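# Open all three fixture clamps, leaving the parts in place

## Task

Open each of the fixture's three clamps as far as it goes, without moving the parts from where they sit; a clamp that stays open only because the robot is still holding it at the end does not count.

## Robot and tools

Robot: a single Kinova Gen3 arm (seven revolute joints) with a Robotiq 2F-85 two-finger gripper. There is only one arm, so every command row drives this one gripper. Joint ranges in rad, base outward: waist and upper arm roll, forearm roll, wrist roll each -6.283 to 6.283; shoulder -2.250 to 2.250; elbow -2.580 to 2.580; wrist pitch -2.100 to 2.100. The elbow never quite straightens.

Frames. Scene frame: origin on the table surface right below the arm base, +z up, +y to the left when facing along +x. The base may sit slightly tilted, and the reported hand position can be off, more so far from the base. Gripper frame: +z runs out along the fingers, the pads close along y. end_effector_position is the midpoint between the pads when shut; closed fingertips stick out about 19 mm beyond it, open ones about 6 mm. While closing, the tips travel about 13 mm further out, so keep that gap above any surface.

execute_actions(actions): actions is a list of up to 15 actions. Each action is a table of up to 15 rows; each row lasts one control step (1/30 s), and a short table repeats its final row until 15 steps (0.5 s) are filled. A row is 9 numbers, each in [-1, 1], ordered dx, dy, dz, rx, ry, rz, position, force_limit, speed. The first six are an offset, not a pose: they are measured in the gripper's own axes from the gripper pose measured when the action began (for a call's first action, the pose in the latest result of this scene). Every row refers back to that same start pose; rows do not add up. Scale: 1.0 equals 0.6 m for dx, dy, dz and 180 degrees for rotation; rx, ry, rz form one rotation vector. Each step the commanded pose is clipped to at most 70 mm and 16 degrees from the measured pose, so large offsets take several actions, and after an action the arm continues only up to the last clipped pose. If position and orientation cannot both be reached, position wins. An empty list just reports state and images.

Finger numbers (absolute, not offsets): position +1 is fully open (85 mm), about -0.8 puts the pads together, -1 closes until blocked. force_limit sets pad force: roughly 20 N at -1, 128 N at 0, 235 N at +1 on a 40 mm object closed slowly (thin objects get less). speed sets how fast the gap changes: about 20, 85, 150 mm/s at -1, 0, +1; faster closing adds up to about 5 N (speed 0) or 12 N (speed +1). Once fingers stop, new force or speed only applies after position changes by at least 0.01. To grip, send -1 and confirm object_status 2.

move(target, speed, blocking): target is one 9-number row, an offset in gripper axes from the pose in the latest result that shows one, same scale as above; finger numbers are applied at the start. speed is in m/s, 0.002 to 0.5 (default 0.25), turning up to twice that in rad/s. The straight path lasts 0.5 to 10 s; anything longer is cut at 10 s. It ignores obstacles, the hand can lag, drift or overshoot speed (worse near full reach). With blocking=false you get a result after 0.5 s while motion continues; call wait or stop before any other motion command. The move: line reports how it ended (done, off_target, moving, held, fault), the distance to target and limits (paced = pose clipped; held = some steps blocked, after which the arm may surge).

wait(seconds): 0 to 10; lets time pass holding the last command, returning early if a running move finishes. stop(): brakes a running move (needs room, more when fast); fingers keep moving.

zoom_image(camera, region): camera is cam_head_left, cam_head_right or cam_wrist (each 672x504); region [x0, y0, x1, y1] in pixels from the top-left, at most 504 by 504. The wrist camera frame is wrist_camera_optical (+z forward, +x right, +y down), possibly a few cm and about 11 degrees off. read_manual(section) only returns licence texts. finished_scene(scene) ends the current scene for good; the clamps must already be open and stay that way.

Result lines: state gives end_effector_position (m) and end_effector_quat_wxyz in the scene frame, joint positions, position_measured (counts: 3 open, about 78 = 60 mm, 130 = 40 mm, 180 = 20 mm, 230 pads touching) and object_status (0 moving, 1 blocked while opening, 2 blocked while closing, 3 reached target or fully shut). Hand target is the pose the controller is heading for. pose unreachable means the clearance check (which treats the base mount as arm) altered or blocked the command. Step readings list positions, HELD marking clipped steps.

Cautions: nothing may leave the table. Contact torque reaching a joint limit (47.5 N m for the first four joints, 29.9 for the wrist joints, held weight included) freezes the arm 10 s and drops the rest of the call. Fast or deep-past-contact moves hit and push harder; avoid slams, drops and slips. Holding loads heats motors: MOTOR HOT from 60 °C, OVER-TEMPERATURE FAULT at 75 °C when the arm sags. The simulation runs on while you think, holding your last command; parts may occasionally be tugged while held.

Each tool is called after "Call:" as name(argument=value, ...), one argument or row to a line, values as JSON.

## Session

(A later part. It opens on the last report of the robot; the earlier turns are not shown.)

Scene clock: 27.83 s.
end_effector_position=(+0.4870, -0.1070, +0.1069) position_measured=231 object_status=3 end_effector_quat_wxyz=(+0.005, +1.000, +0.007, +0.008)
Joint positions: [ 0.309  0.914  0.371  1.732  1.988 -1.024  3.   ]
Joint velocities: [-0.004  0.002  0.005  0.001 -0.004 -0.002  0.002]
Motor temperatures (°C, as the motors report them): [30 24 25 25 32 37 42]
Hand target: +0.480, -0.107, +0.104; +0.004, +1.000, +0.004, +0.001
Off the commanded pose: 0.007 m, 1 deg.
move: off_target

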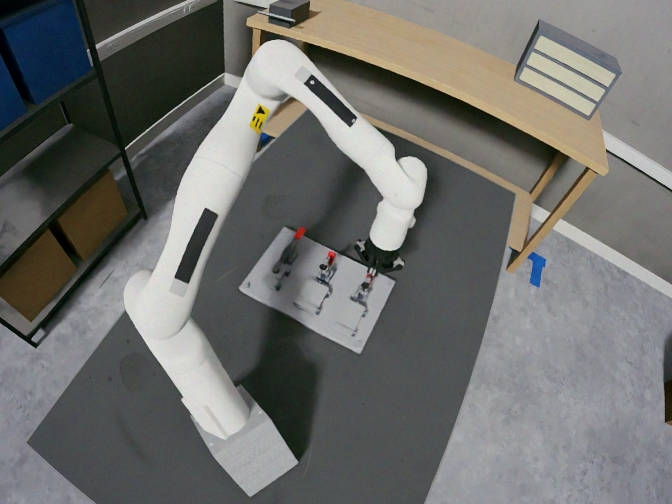

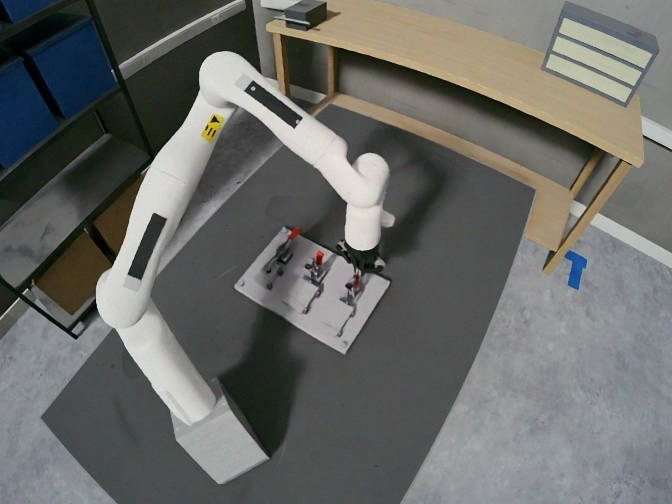

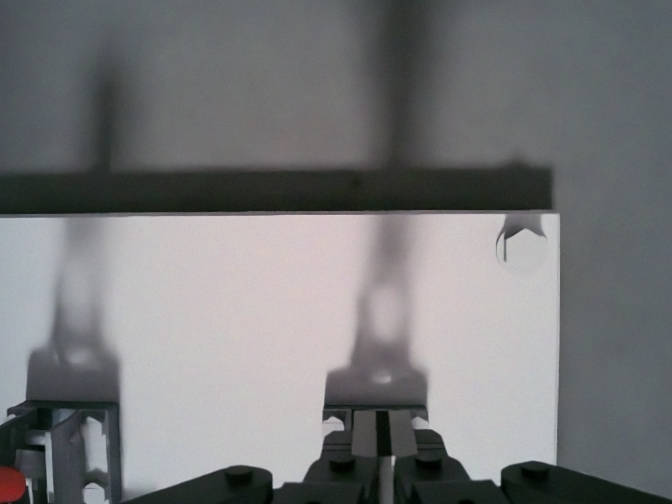

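At the stop. Now the middle one: back off, shift, push.

Call:
move(
  target=[0.035,0,0,0,-0.005,0.004,-1,-0.6,0.5],
  speed=0.1,
)

Call:
move(
  target=[0,-0.184,0,0,0,0,-1,-0.6,0.5],
  speed=0.2,
)

Call:
move(
  target=[-0.045,0,0,0,0,0,-1,-0.6,0.5],
  speed=0.03,
)

Scene clock: 28.63 s.
end_effector_position=(+0.5080, -0.1066, +0.1074) position_measured=231 object_status=3 end_effector_quat_wxyz=(+0.005, +1.000, +0.000, +0.000)
Joint positions: [ 0.286  0.931  0.388  1.649  2.02  -1.063  2.904]
Joint velocities: [-0.002  0.002 -0.002 -0.001  0.001  0.     0.001]
Motor temperatures (°C, as the motors report them): [30 24 25 25 32 37 42]
Hand target: +0.508, -0.107, +0.107; +0.005, +1.000, +0.000, -0.000
Off the commanded pose: 0.000 m, 0 deg.
move: done

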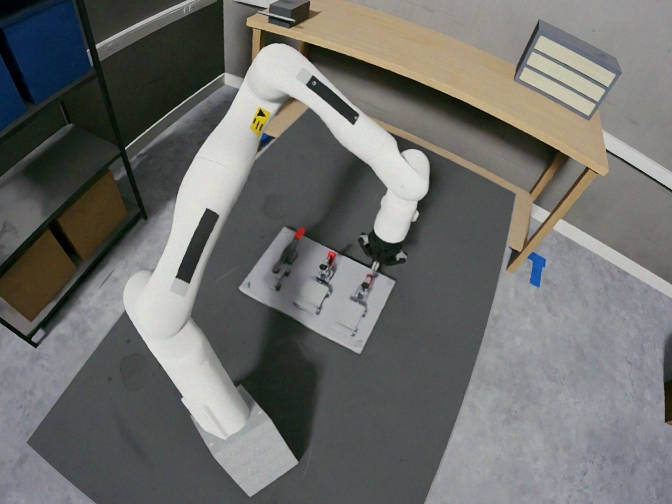

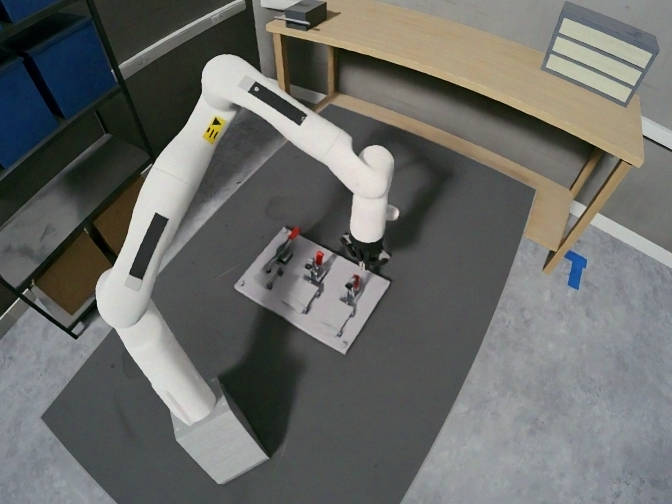

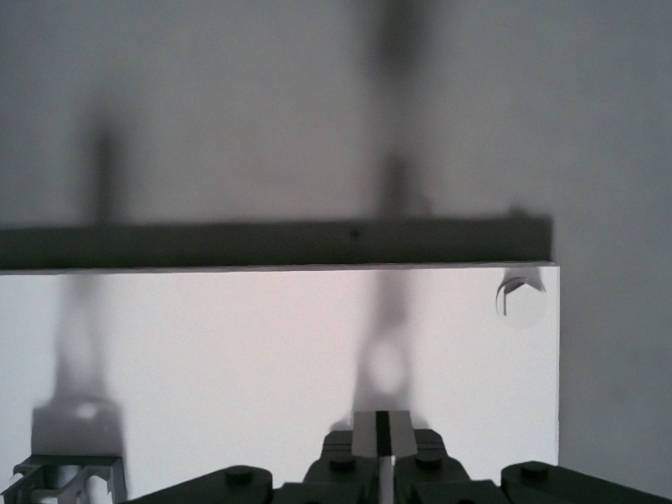

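Scene clock: 29.53 s.
end_effector_position=(+0.5071, +0.0030, +0.1059) position_measured=231 object_status=3 end_effector_quat_wxyz=(+0.005, +1.000, -0.000, -0.000)
Joint positions: [ 0.1    0.747  0.381  1.817  2.002 -0.978  2.785]
Joint velocities: [-0.008 -0.01  -0.005  0.001  0.002  0.003  0.001]
Motor temperatures (°C, as the motors report them): [30 24 25 25 32 37 42]
Hand target: +0.507, +0.004, +0.106; +0.005, +1.000, +0.000, -0.000
Off the commanded pose: 0.001 m, 0 deg.
move: done

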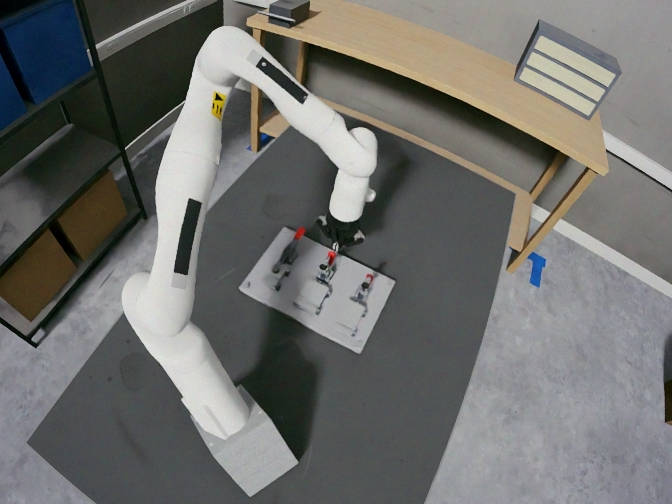

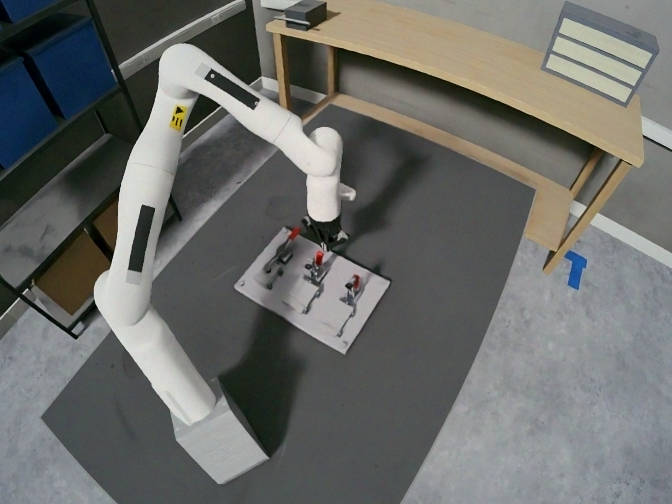

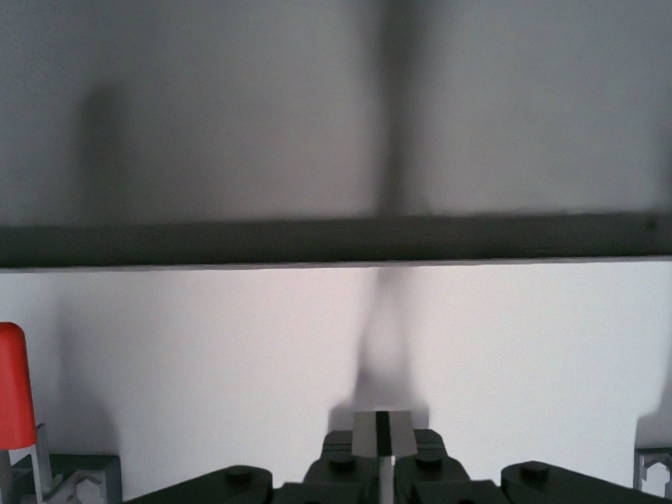

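Scene clock: 30.67 s.
end_effector_position=(+0.4870, +0.0032, +0.1076) position_measured=231 object_status=3 end_effector_quat_wxyz=(+0.007, +1.000, +0.002, +0.006)
Joint positions: [ 0.114  0.722  0.371  1.899  1.967 -0.942  2.864]
Joint velocities: [-0.001 -0.002  0.005  0.002 -0.002 -0.003  0.001]
Motor temperatures (°C, as the motors report them): [30 24 25 25 32 37 42]
Hand target: +0.480, +0.003, +0.106; +0.005, +1.000, -0.000, -0.000
Off the commanded pose: 0.007 m, 1 deg.
move: off_target

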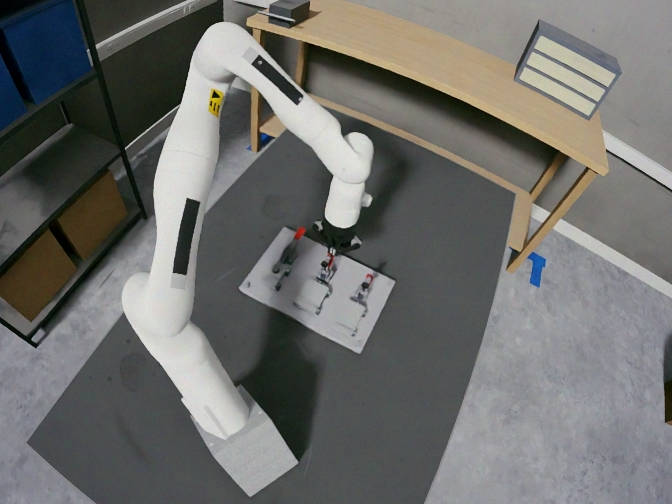

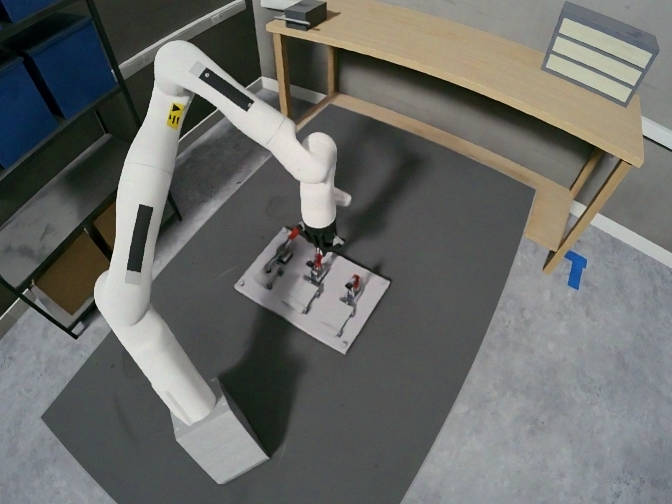

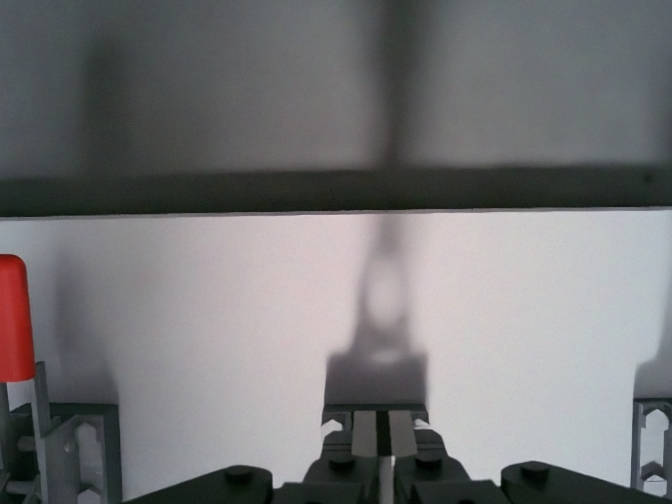

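Call:
move(
  target=[0.04,0,0,0,-0.004,0,-1,-0.6,0.5],
  speed=0.1,
)

Call:
move(
  target=[0.006,-0.184,0.02,0,0,0,0.2,-0.6,0],
  speed=0.2,
)

Scene clock: 31.50 s.
end_effector_position=(+0.5110, +0.0034, +0.1081) position_measured=231 object_status=3 end_effector_quat_wxyz=(+0.007, +1.000, +0.002, +0.000)
Joint positions: [ 0.096  0.745  0.386  1.805  2.009 -0.983  2.775]
Joint velocities: [-0.001  0.004 -0.002 -0.001  0.001  0.001  0.001]
Motor temperatures (°C, as the motors report them): [30 24 25 25 32 37 42]
Hand target: +0.511, +0.003, +0.108; +0.007, +1.000, +0.002, +0.000
Off the commanded pose: 0.000 m, 0 deg.
move: done

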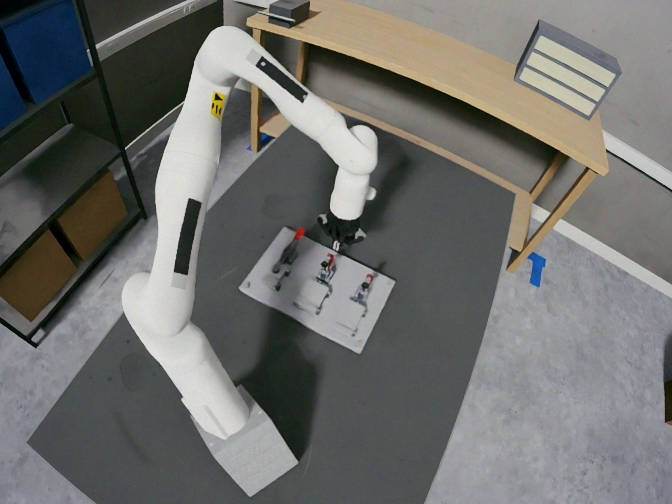

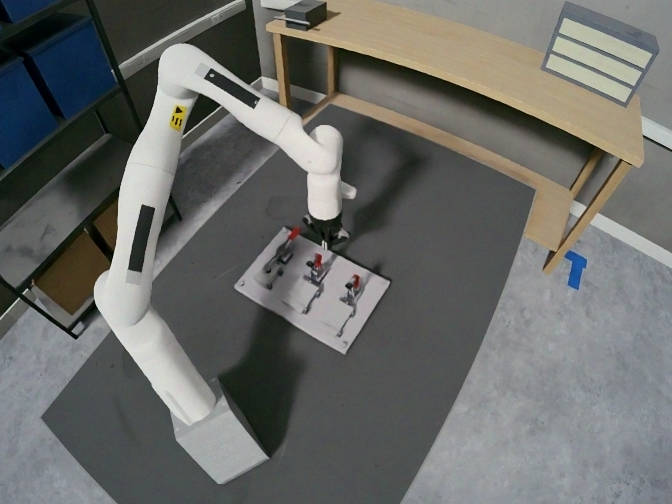

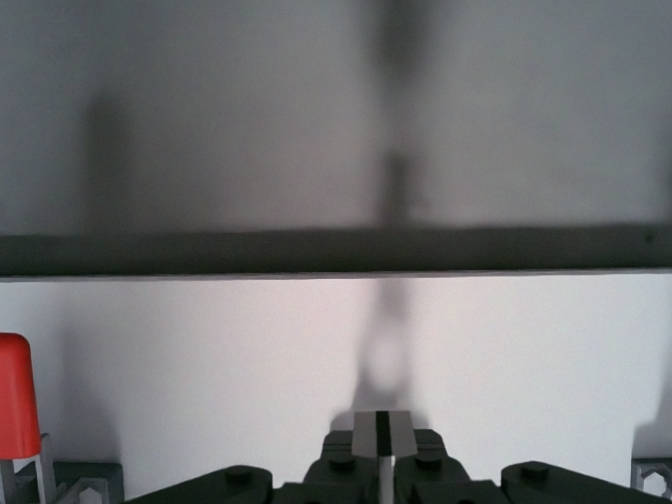

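Scene clock: 32.43 s.
end_effector_position=(+0.5135, +0.1128, +0.0944) position_measured=104 object_status=0 end_effector_quat_wxyz=(+0.007, +1.000, +0.001, -0.000)
Joint positions: [-0.129  0.605  0.378  1.873  2.01  -0.891  2.563]
Joint velocities: [-0.009 -0.007 -0.007  0.     0.003  0.003 -0.004]
Motor temperatures (°C, as the motors report them): [30 24 25 25 32 37 42]
Hand target: +0.514, +0.113, +0.094; +0.007, +1.000, +0.002, -0.000
Off the commanded pose: 0.001 m, 0 deg.
move: done

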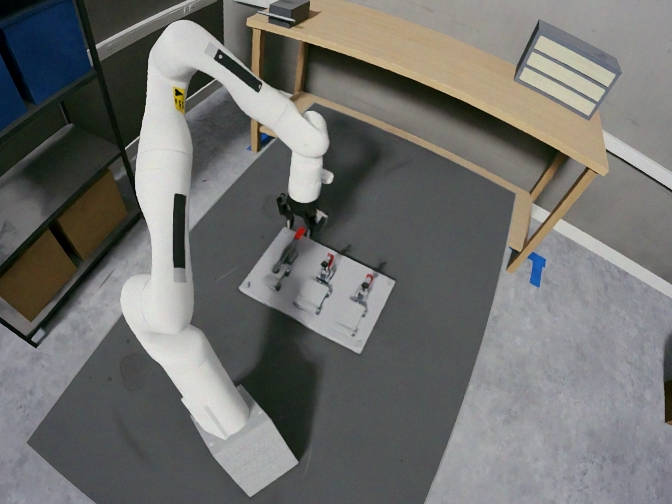

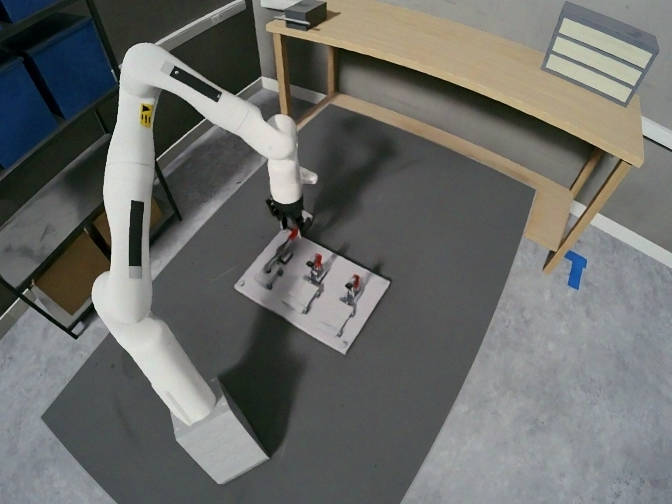

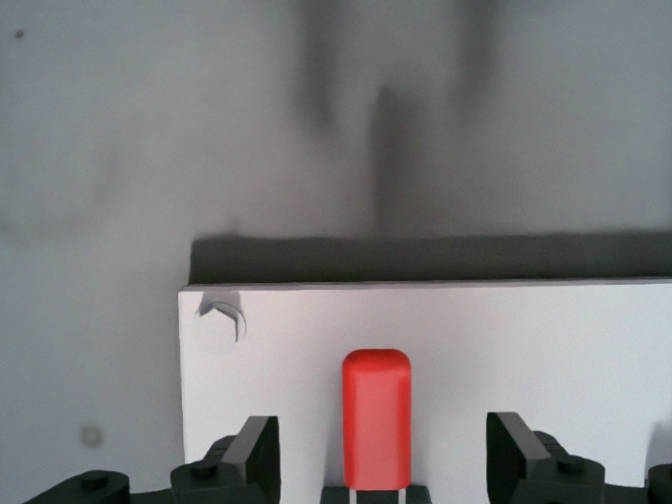

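Call:
move(
  target=[0,-0.002,0.066,0,0,0,0.2,-0.6,0],
  speed=0.08,
)

Call:
move(
  target=[0,0,0,0,0,0,-1,-0.6,0],
)

Call:
move(
  target=[-0.02,0,-0.029,0,0,0,-1,-0.6,0],
  speed=0.04,
)

Call:
move(
  target=[-0.033,0,-0.017,0,0,0,-1,-0.6,0],
  speed=0.04,
)

Scene clock: 33.43 s.
end_effector_position=(+0.5137, +0.1135, +0.0551) position_measured=104 object_status=3 end_effector_quat_wxyz=(+0.007, +1.000, +0.001, +0.000)
Joint positions: [-0.146  0.673  0.334  1.875  1.926 -0.824  2.616]
Joint velocities: [ 0.001  0.005 -0.    -0.     0.     0.    -0.002]
Motor temperatures (°C, as the motors report them): [30 24 25 25 32 37 42]
Hand target: +0.514, +0.113, +0.055; +0.007, +1.000, +0.001, -0.000
Off the commanded pose: 0.000 m, 0 deg.
move: done

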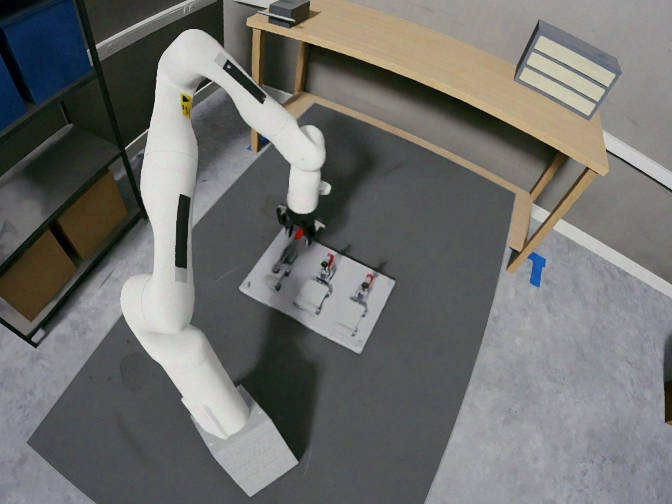

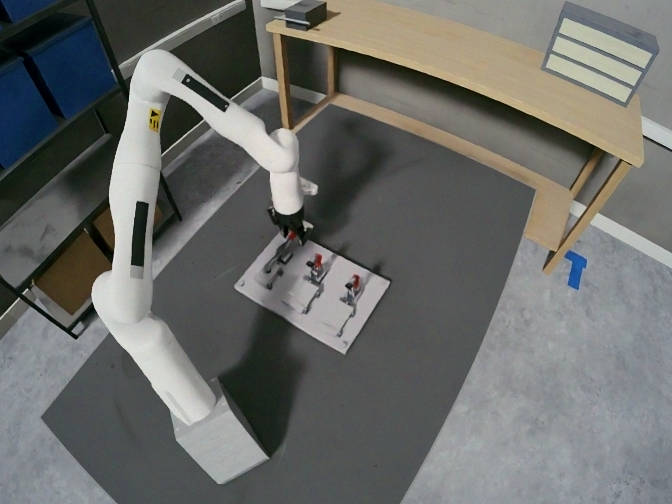

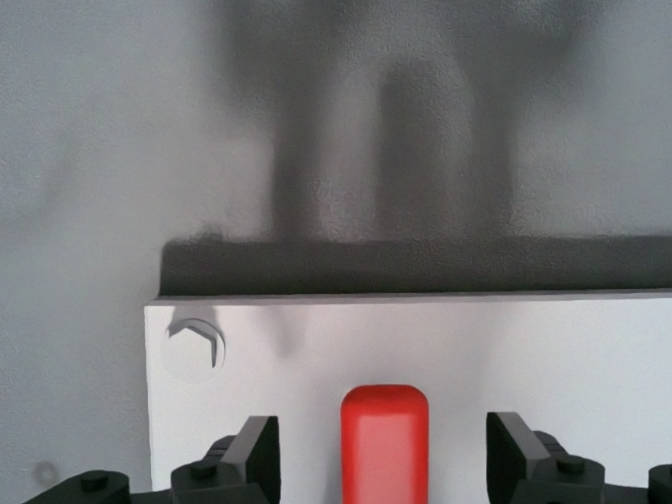

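Scene clock: 34.07 s.
end_effector_position=(+0.5137, +0.1134, +0.0551) position_measured=188 object_status=2 end_effector_quat_wxyz=(+0.007, +1.000, +0.001, +0.000)
Joint positions: [-0.146  0.673  0.334  1.875  1.926 -0.824  2.616]
Joint velocities: [ 0.    -0.001  0.     0.    -0.    -0.001  0.   ]
Motor temperatures (°C, as the motors report them): [30 24 25 25 32 37 42]
Hand target: +0.514, +0.113, +0.055; +0.007, +1.000, +0.001, +0.000
Off the commanded pose: 0.000 m, 0 deg.
move: done

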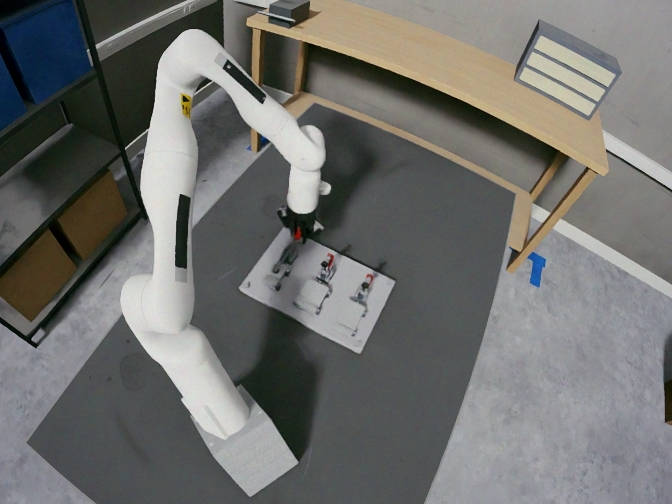

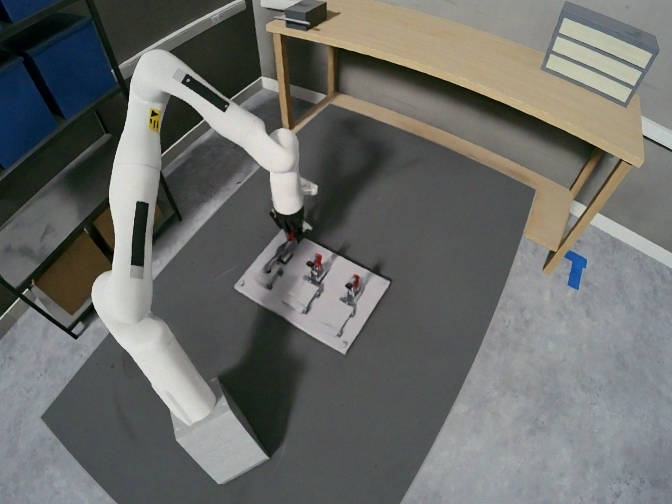

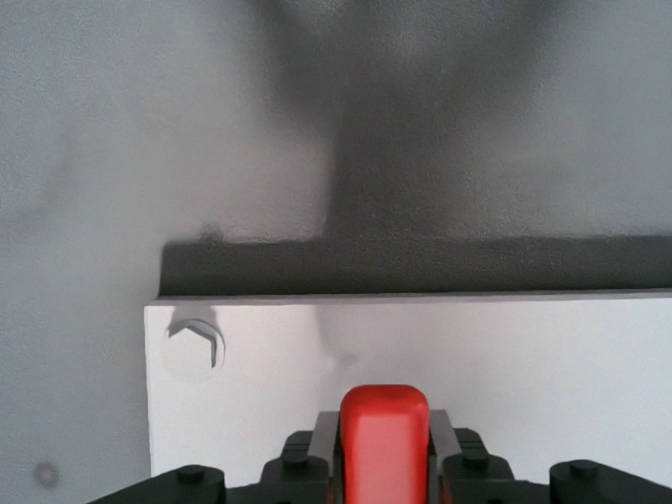

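Scene clock: 34.83 s.
end_effector_position=(+0.5019, +0.1135, +0.0703) position_measured=188 object_status=2 end_effector_quat_wxyz=(+0.007, +1.000, +0.001, -0.000)
Joint positions: [-0.138  0.633  0.343  1.916  1.942 -0.831  2.624]
Joint velocities: [ 0.001 -0.    -0.001  0.001  0.001  0.002 -0.   ]
Motor temperatures (°C, as the motors report them): [30 24 25 25 32 37 42]
Hand target: +0.502, +0.114, +0.072; +0.007, +1.000, +0.001, +0.000
Off the commanded pose: 0.002 m, 0 deg.
move: done

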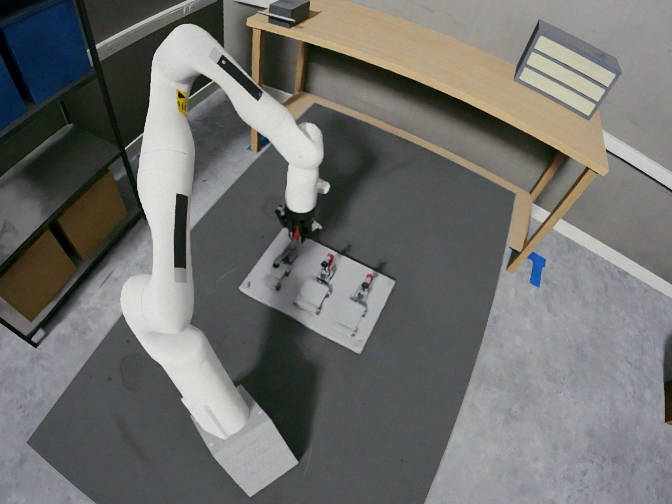

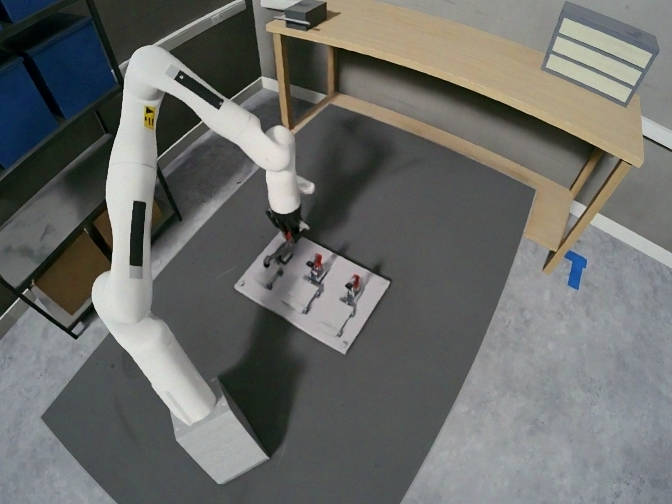

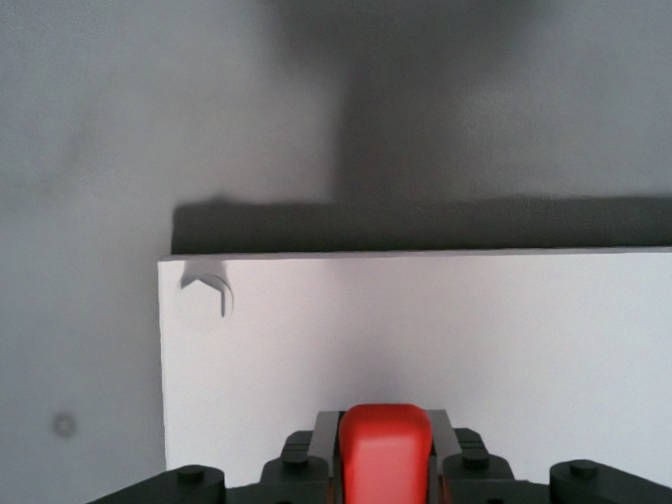

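Scene clock: 35.67 s.
end_effector_position=(+0.4850, +0.1135, +0.0796) position_measured=188 object_status=2 end_effector_quat_wxyz=(+0.008, +1.000, +0.000, +0.002)
Joint positions: [-0.13   0.597  0.342  1.978  1.929 -0.816  2.663]
Joint velocities: [ 0.    -0.001  0.     0.003  0.001  0.     0.   ]
Motor temperatures (°C, as the motors report them): [30 24 25 25 32 37 42]
Hand target: +0.482, +0.114, +0.081; +0.007, +1.000, +0.001, -0.000
Off the commanded pose: 0.003 m, 0 deg.
move: done

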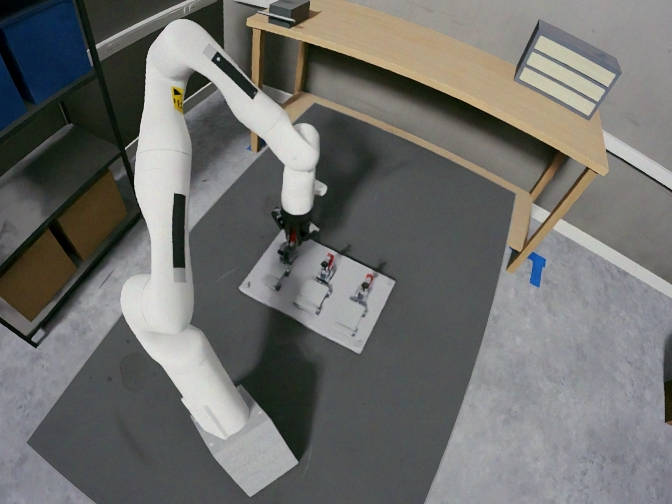

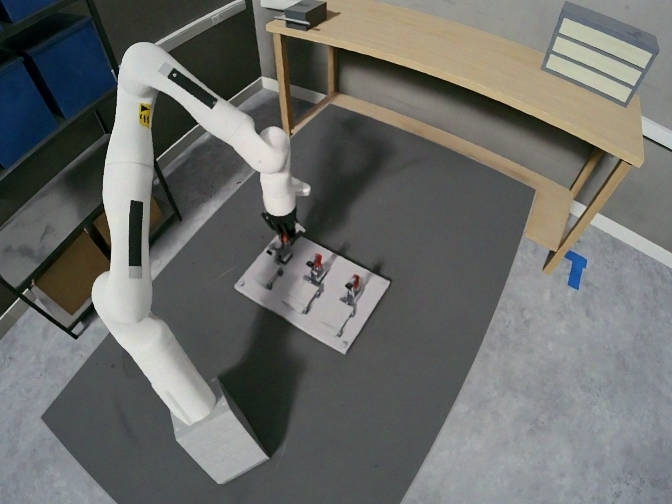

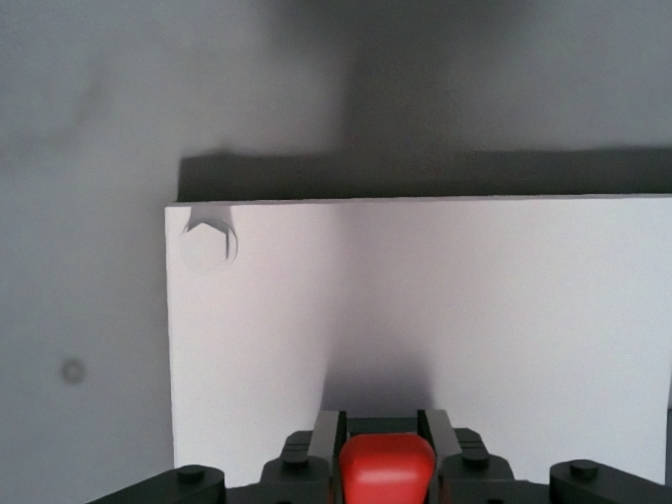

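One more bit, release, retreat in +x with open fingers, close, push.

Call:
move(
  target=[-0.016,0,-0.002,0,0,0,-1,-0.6,0],
  speed=0.04,
)

Call:
move(
  target=[0,0,0,0,0,0,0.2,-0.6,0.5],
)

Call:
move(
  target=[0.065,0,-0.043,0,0,0,0.2,-0.6,0.5],
  speed=0.12,
)

Call:
move(
  target=[0,0,0,0,0,0,-1,-0.6,0.5],
)

Scene clock: 36.47 s.
end_effector_position=(+0.4796, +0.1135, +0.0808) position_measured=188 object_status=2 end_effector_quat_wxyz=(+0.008, +1.000, +0.000, +0.006)
Joint positions: [-0.128  0.586  0.337  2.005  1.91  -0.802  2.689]
Joint velocities: [-0.001 -0.001  0.001  0.    -0.001  0.001  0.001]
Motor temperatures (°C, as the motors report them): [30 24 25 25 32 37 42]
Hand target: +0.475, +0.113, +0.081; +0.008, +1.000, +0.000, +0.002
Off the commanded pose: 0.004 m, 0 deg.
move: off_target

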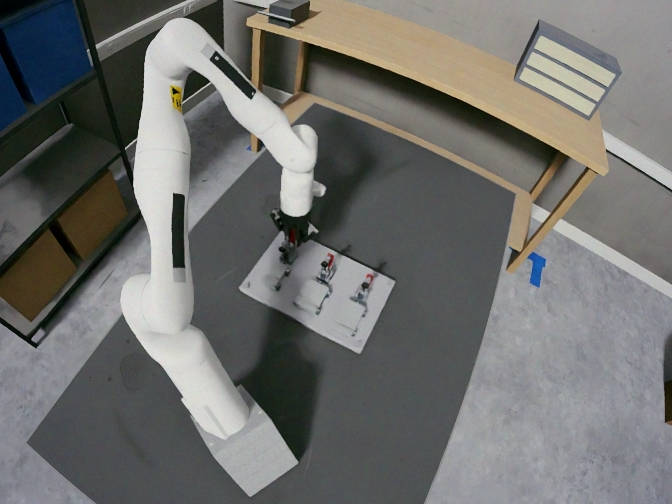

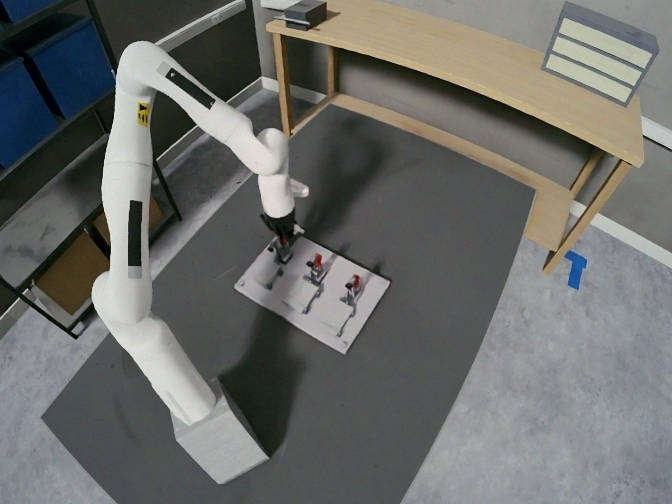

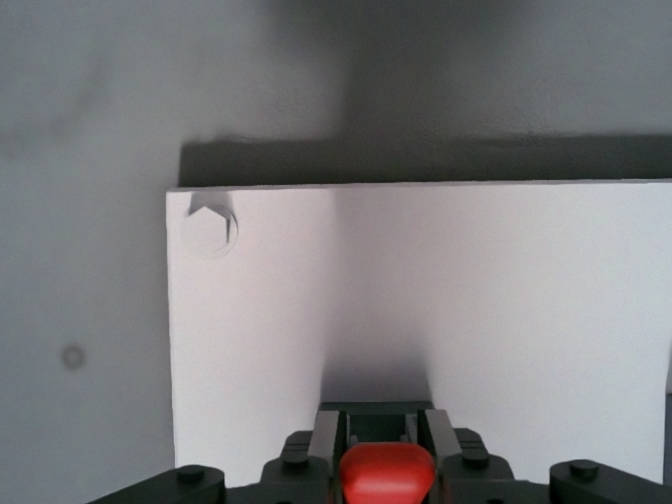

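Scene clock: 37.13 s.
end_effector_position=(+0.4796, +0.1135, +0.0808) position_measured=104 object_status=0 end_effector_quat_wxyz=(+0.008, +1.000, +0.000, +0.006)
Joint positions: [-0.128  0.586  0.338  2.005  1.91  -0.802  2.689]
Joint velocities: [-0.     0.001 -0.    -0.     0.    -0.    -0.   ]
Motor temperatures (°C, as the motors report them): [30 24 25 25 32 37 42]
Hand target: +0.480, +0.113, +0.081; +0.008, +1.000, +0.000, +0.006
Off the commanded pose: 0.000 m, 0 deg.
move: done

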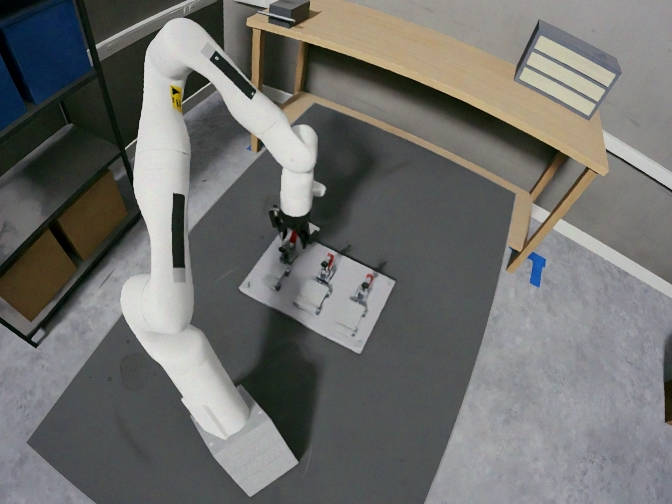

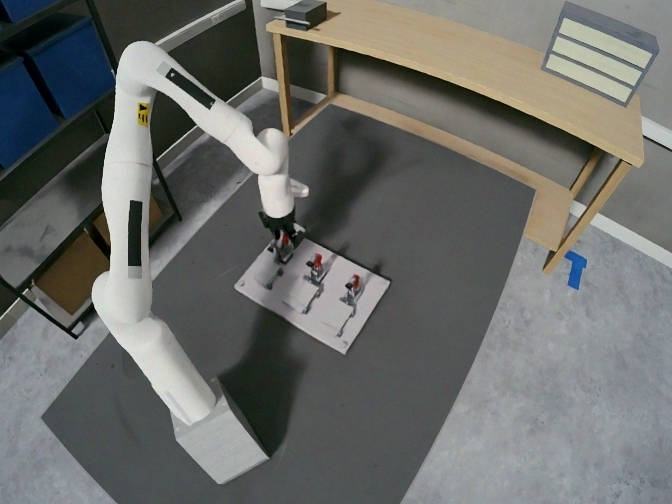

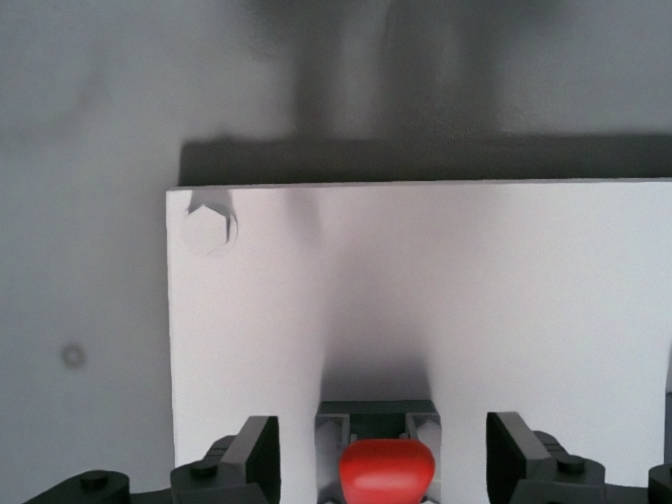

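Scene clock: 37.90 s.
end_effector_position=(+0.5183, +0.1141, +0.1071) position_measured=104 object_status=3 end_effector_quat_wxyz=(+0.008, +1.000, +0.000, +0.006)
Joint positions: [-0.127  0.582  0.39   1.867  2.029 -0.903  2.541]
Joint velocities: [-0.     0.001 -0.001 -0.001  0.001 -0.     0.001]
Motor temperatures (°C, as the motors report them): [30 24 25 25 32 37 42]
Hand target: +0.518, +0.114, +0.107; +0.008, +1.000, +0.000, +0.006
Off the commanded pose: 0.000 m, 0 deg.
move: done

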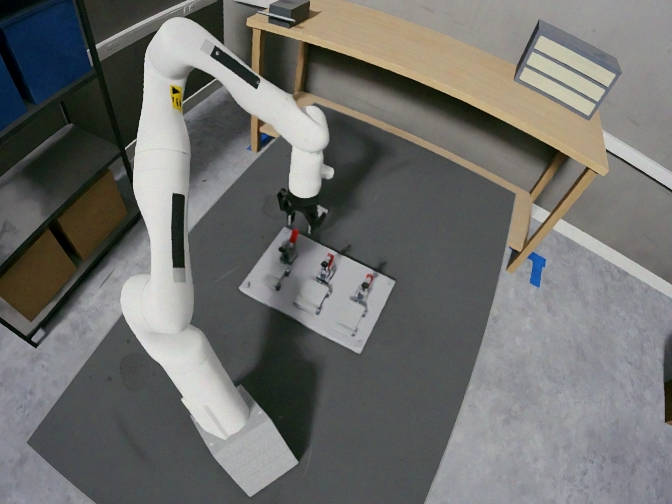

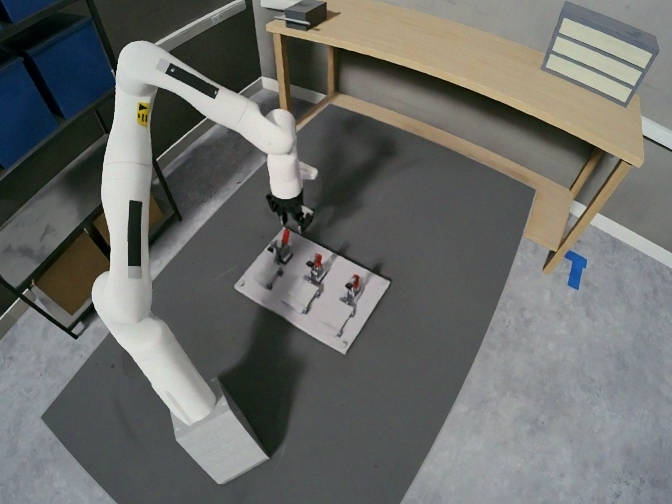

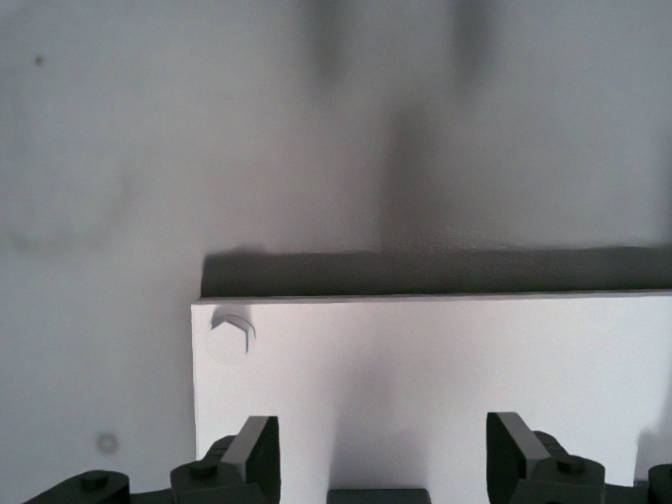

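Scene clock: 38.57 s.
end_effector_position=(+0.5183, +0.1141, +0.1071) position_measured=231 object_status=3 end_effector_quat_wxyz=(+0.008, +1.000, +0.000, +0.006)
Joint positions: [-0.127  0.582  0.39   1.867  2.029 -0.903  2.541]
Joint velocities: [-0.     0.001 -0.     0.    -0.    -0.     0.002]
Motor temperatures (°C, as the motors report them): [30 24 25 25 32 37 42]
Hand target: +0.518, +0.114, +0.107; +0.008, +1.000, +0.000, +0.006
Off the commanded pose: 0.000 m, 0 deg.
move: done

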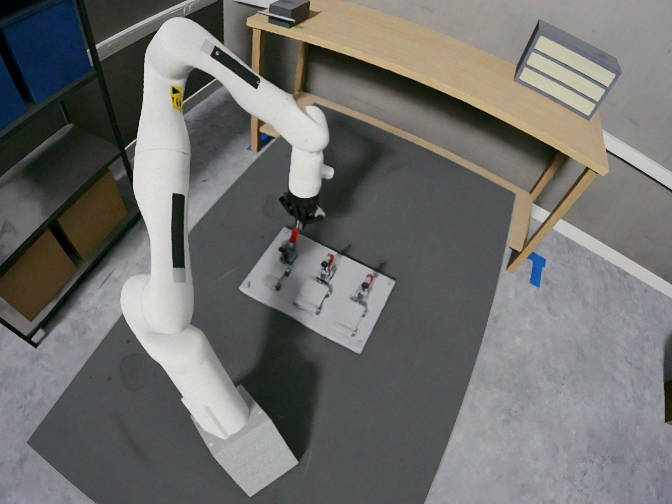

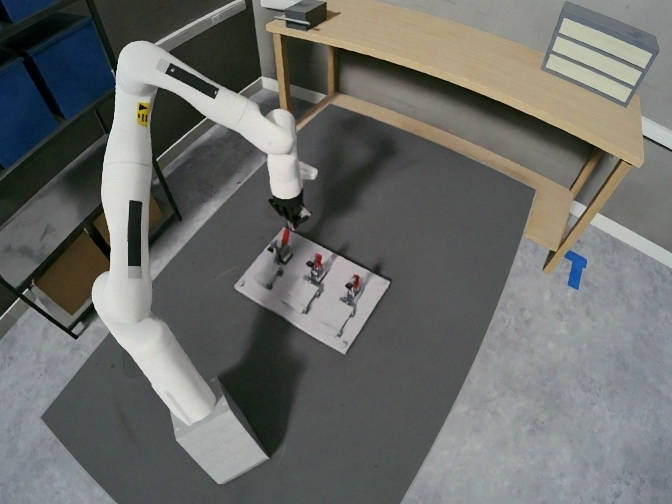

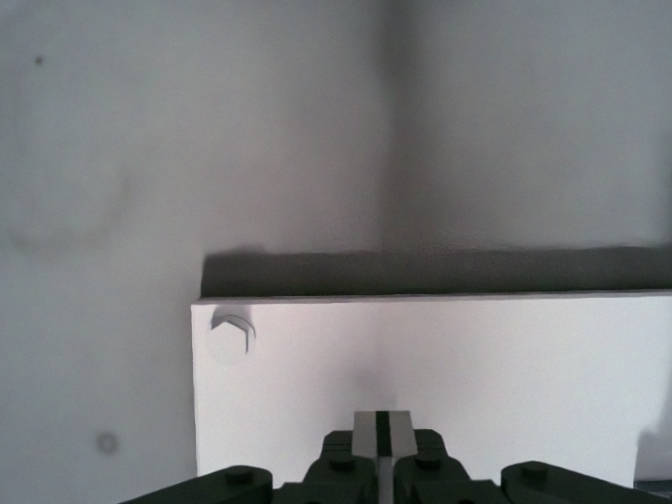

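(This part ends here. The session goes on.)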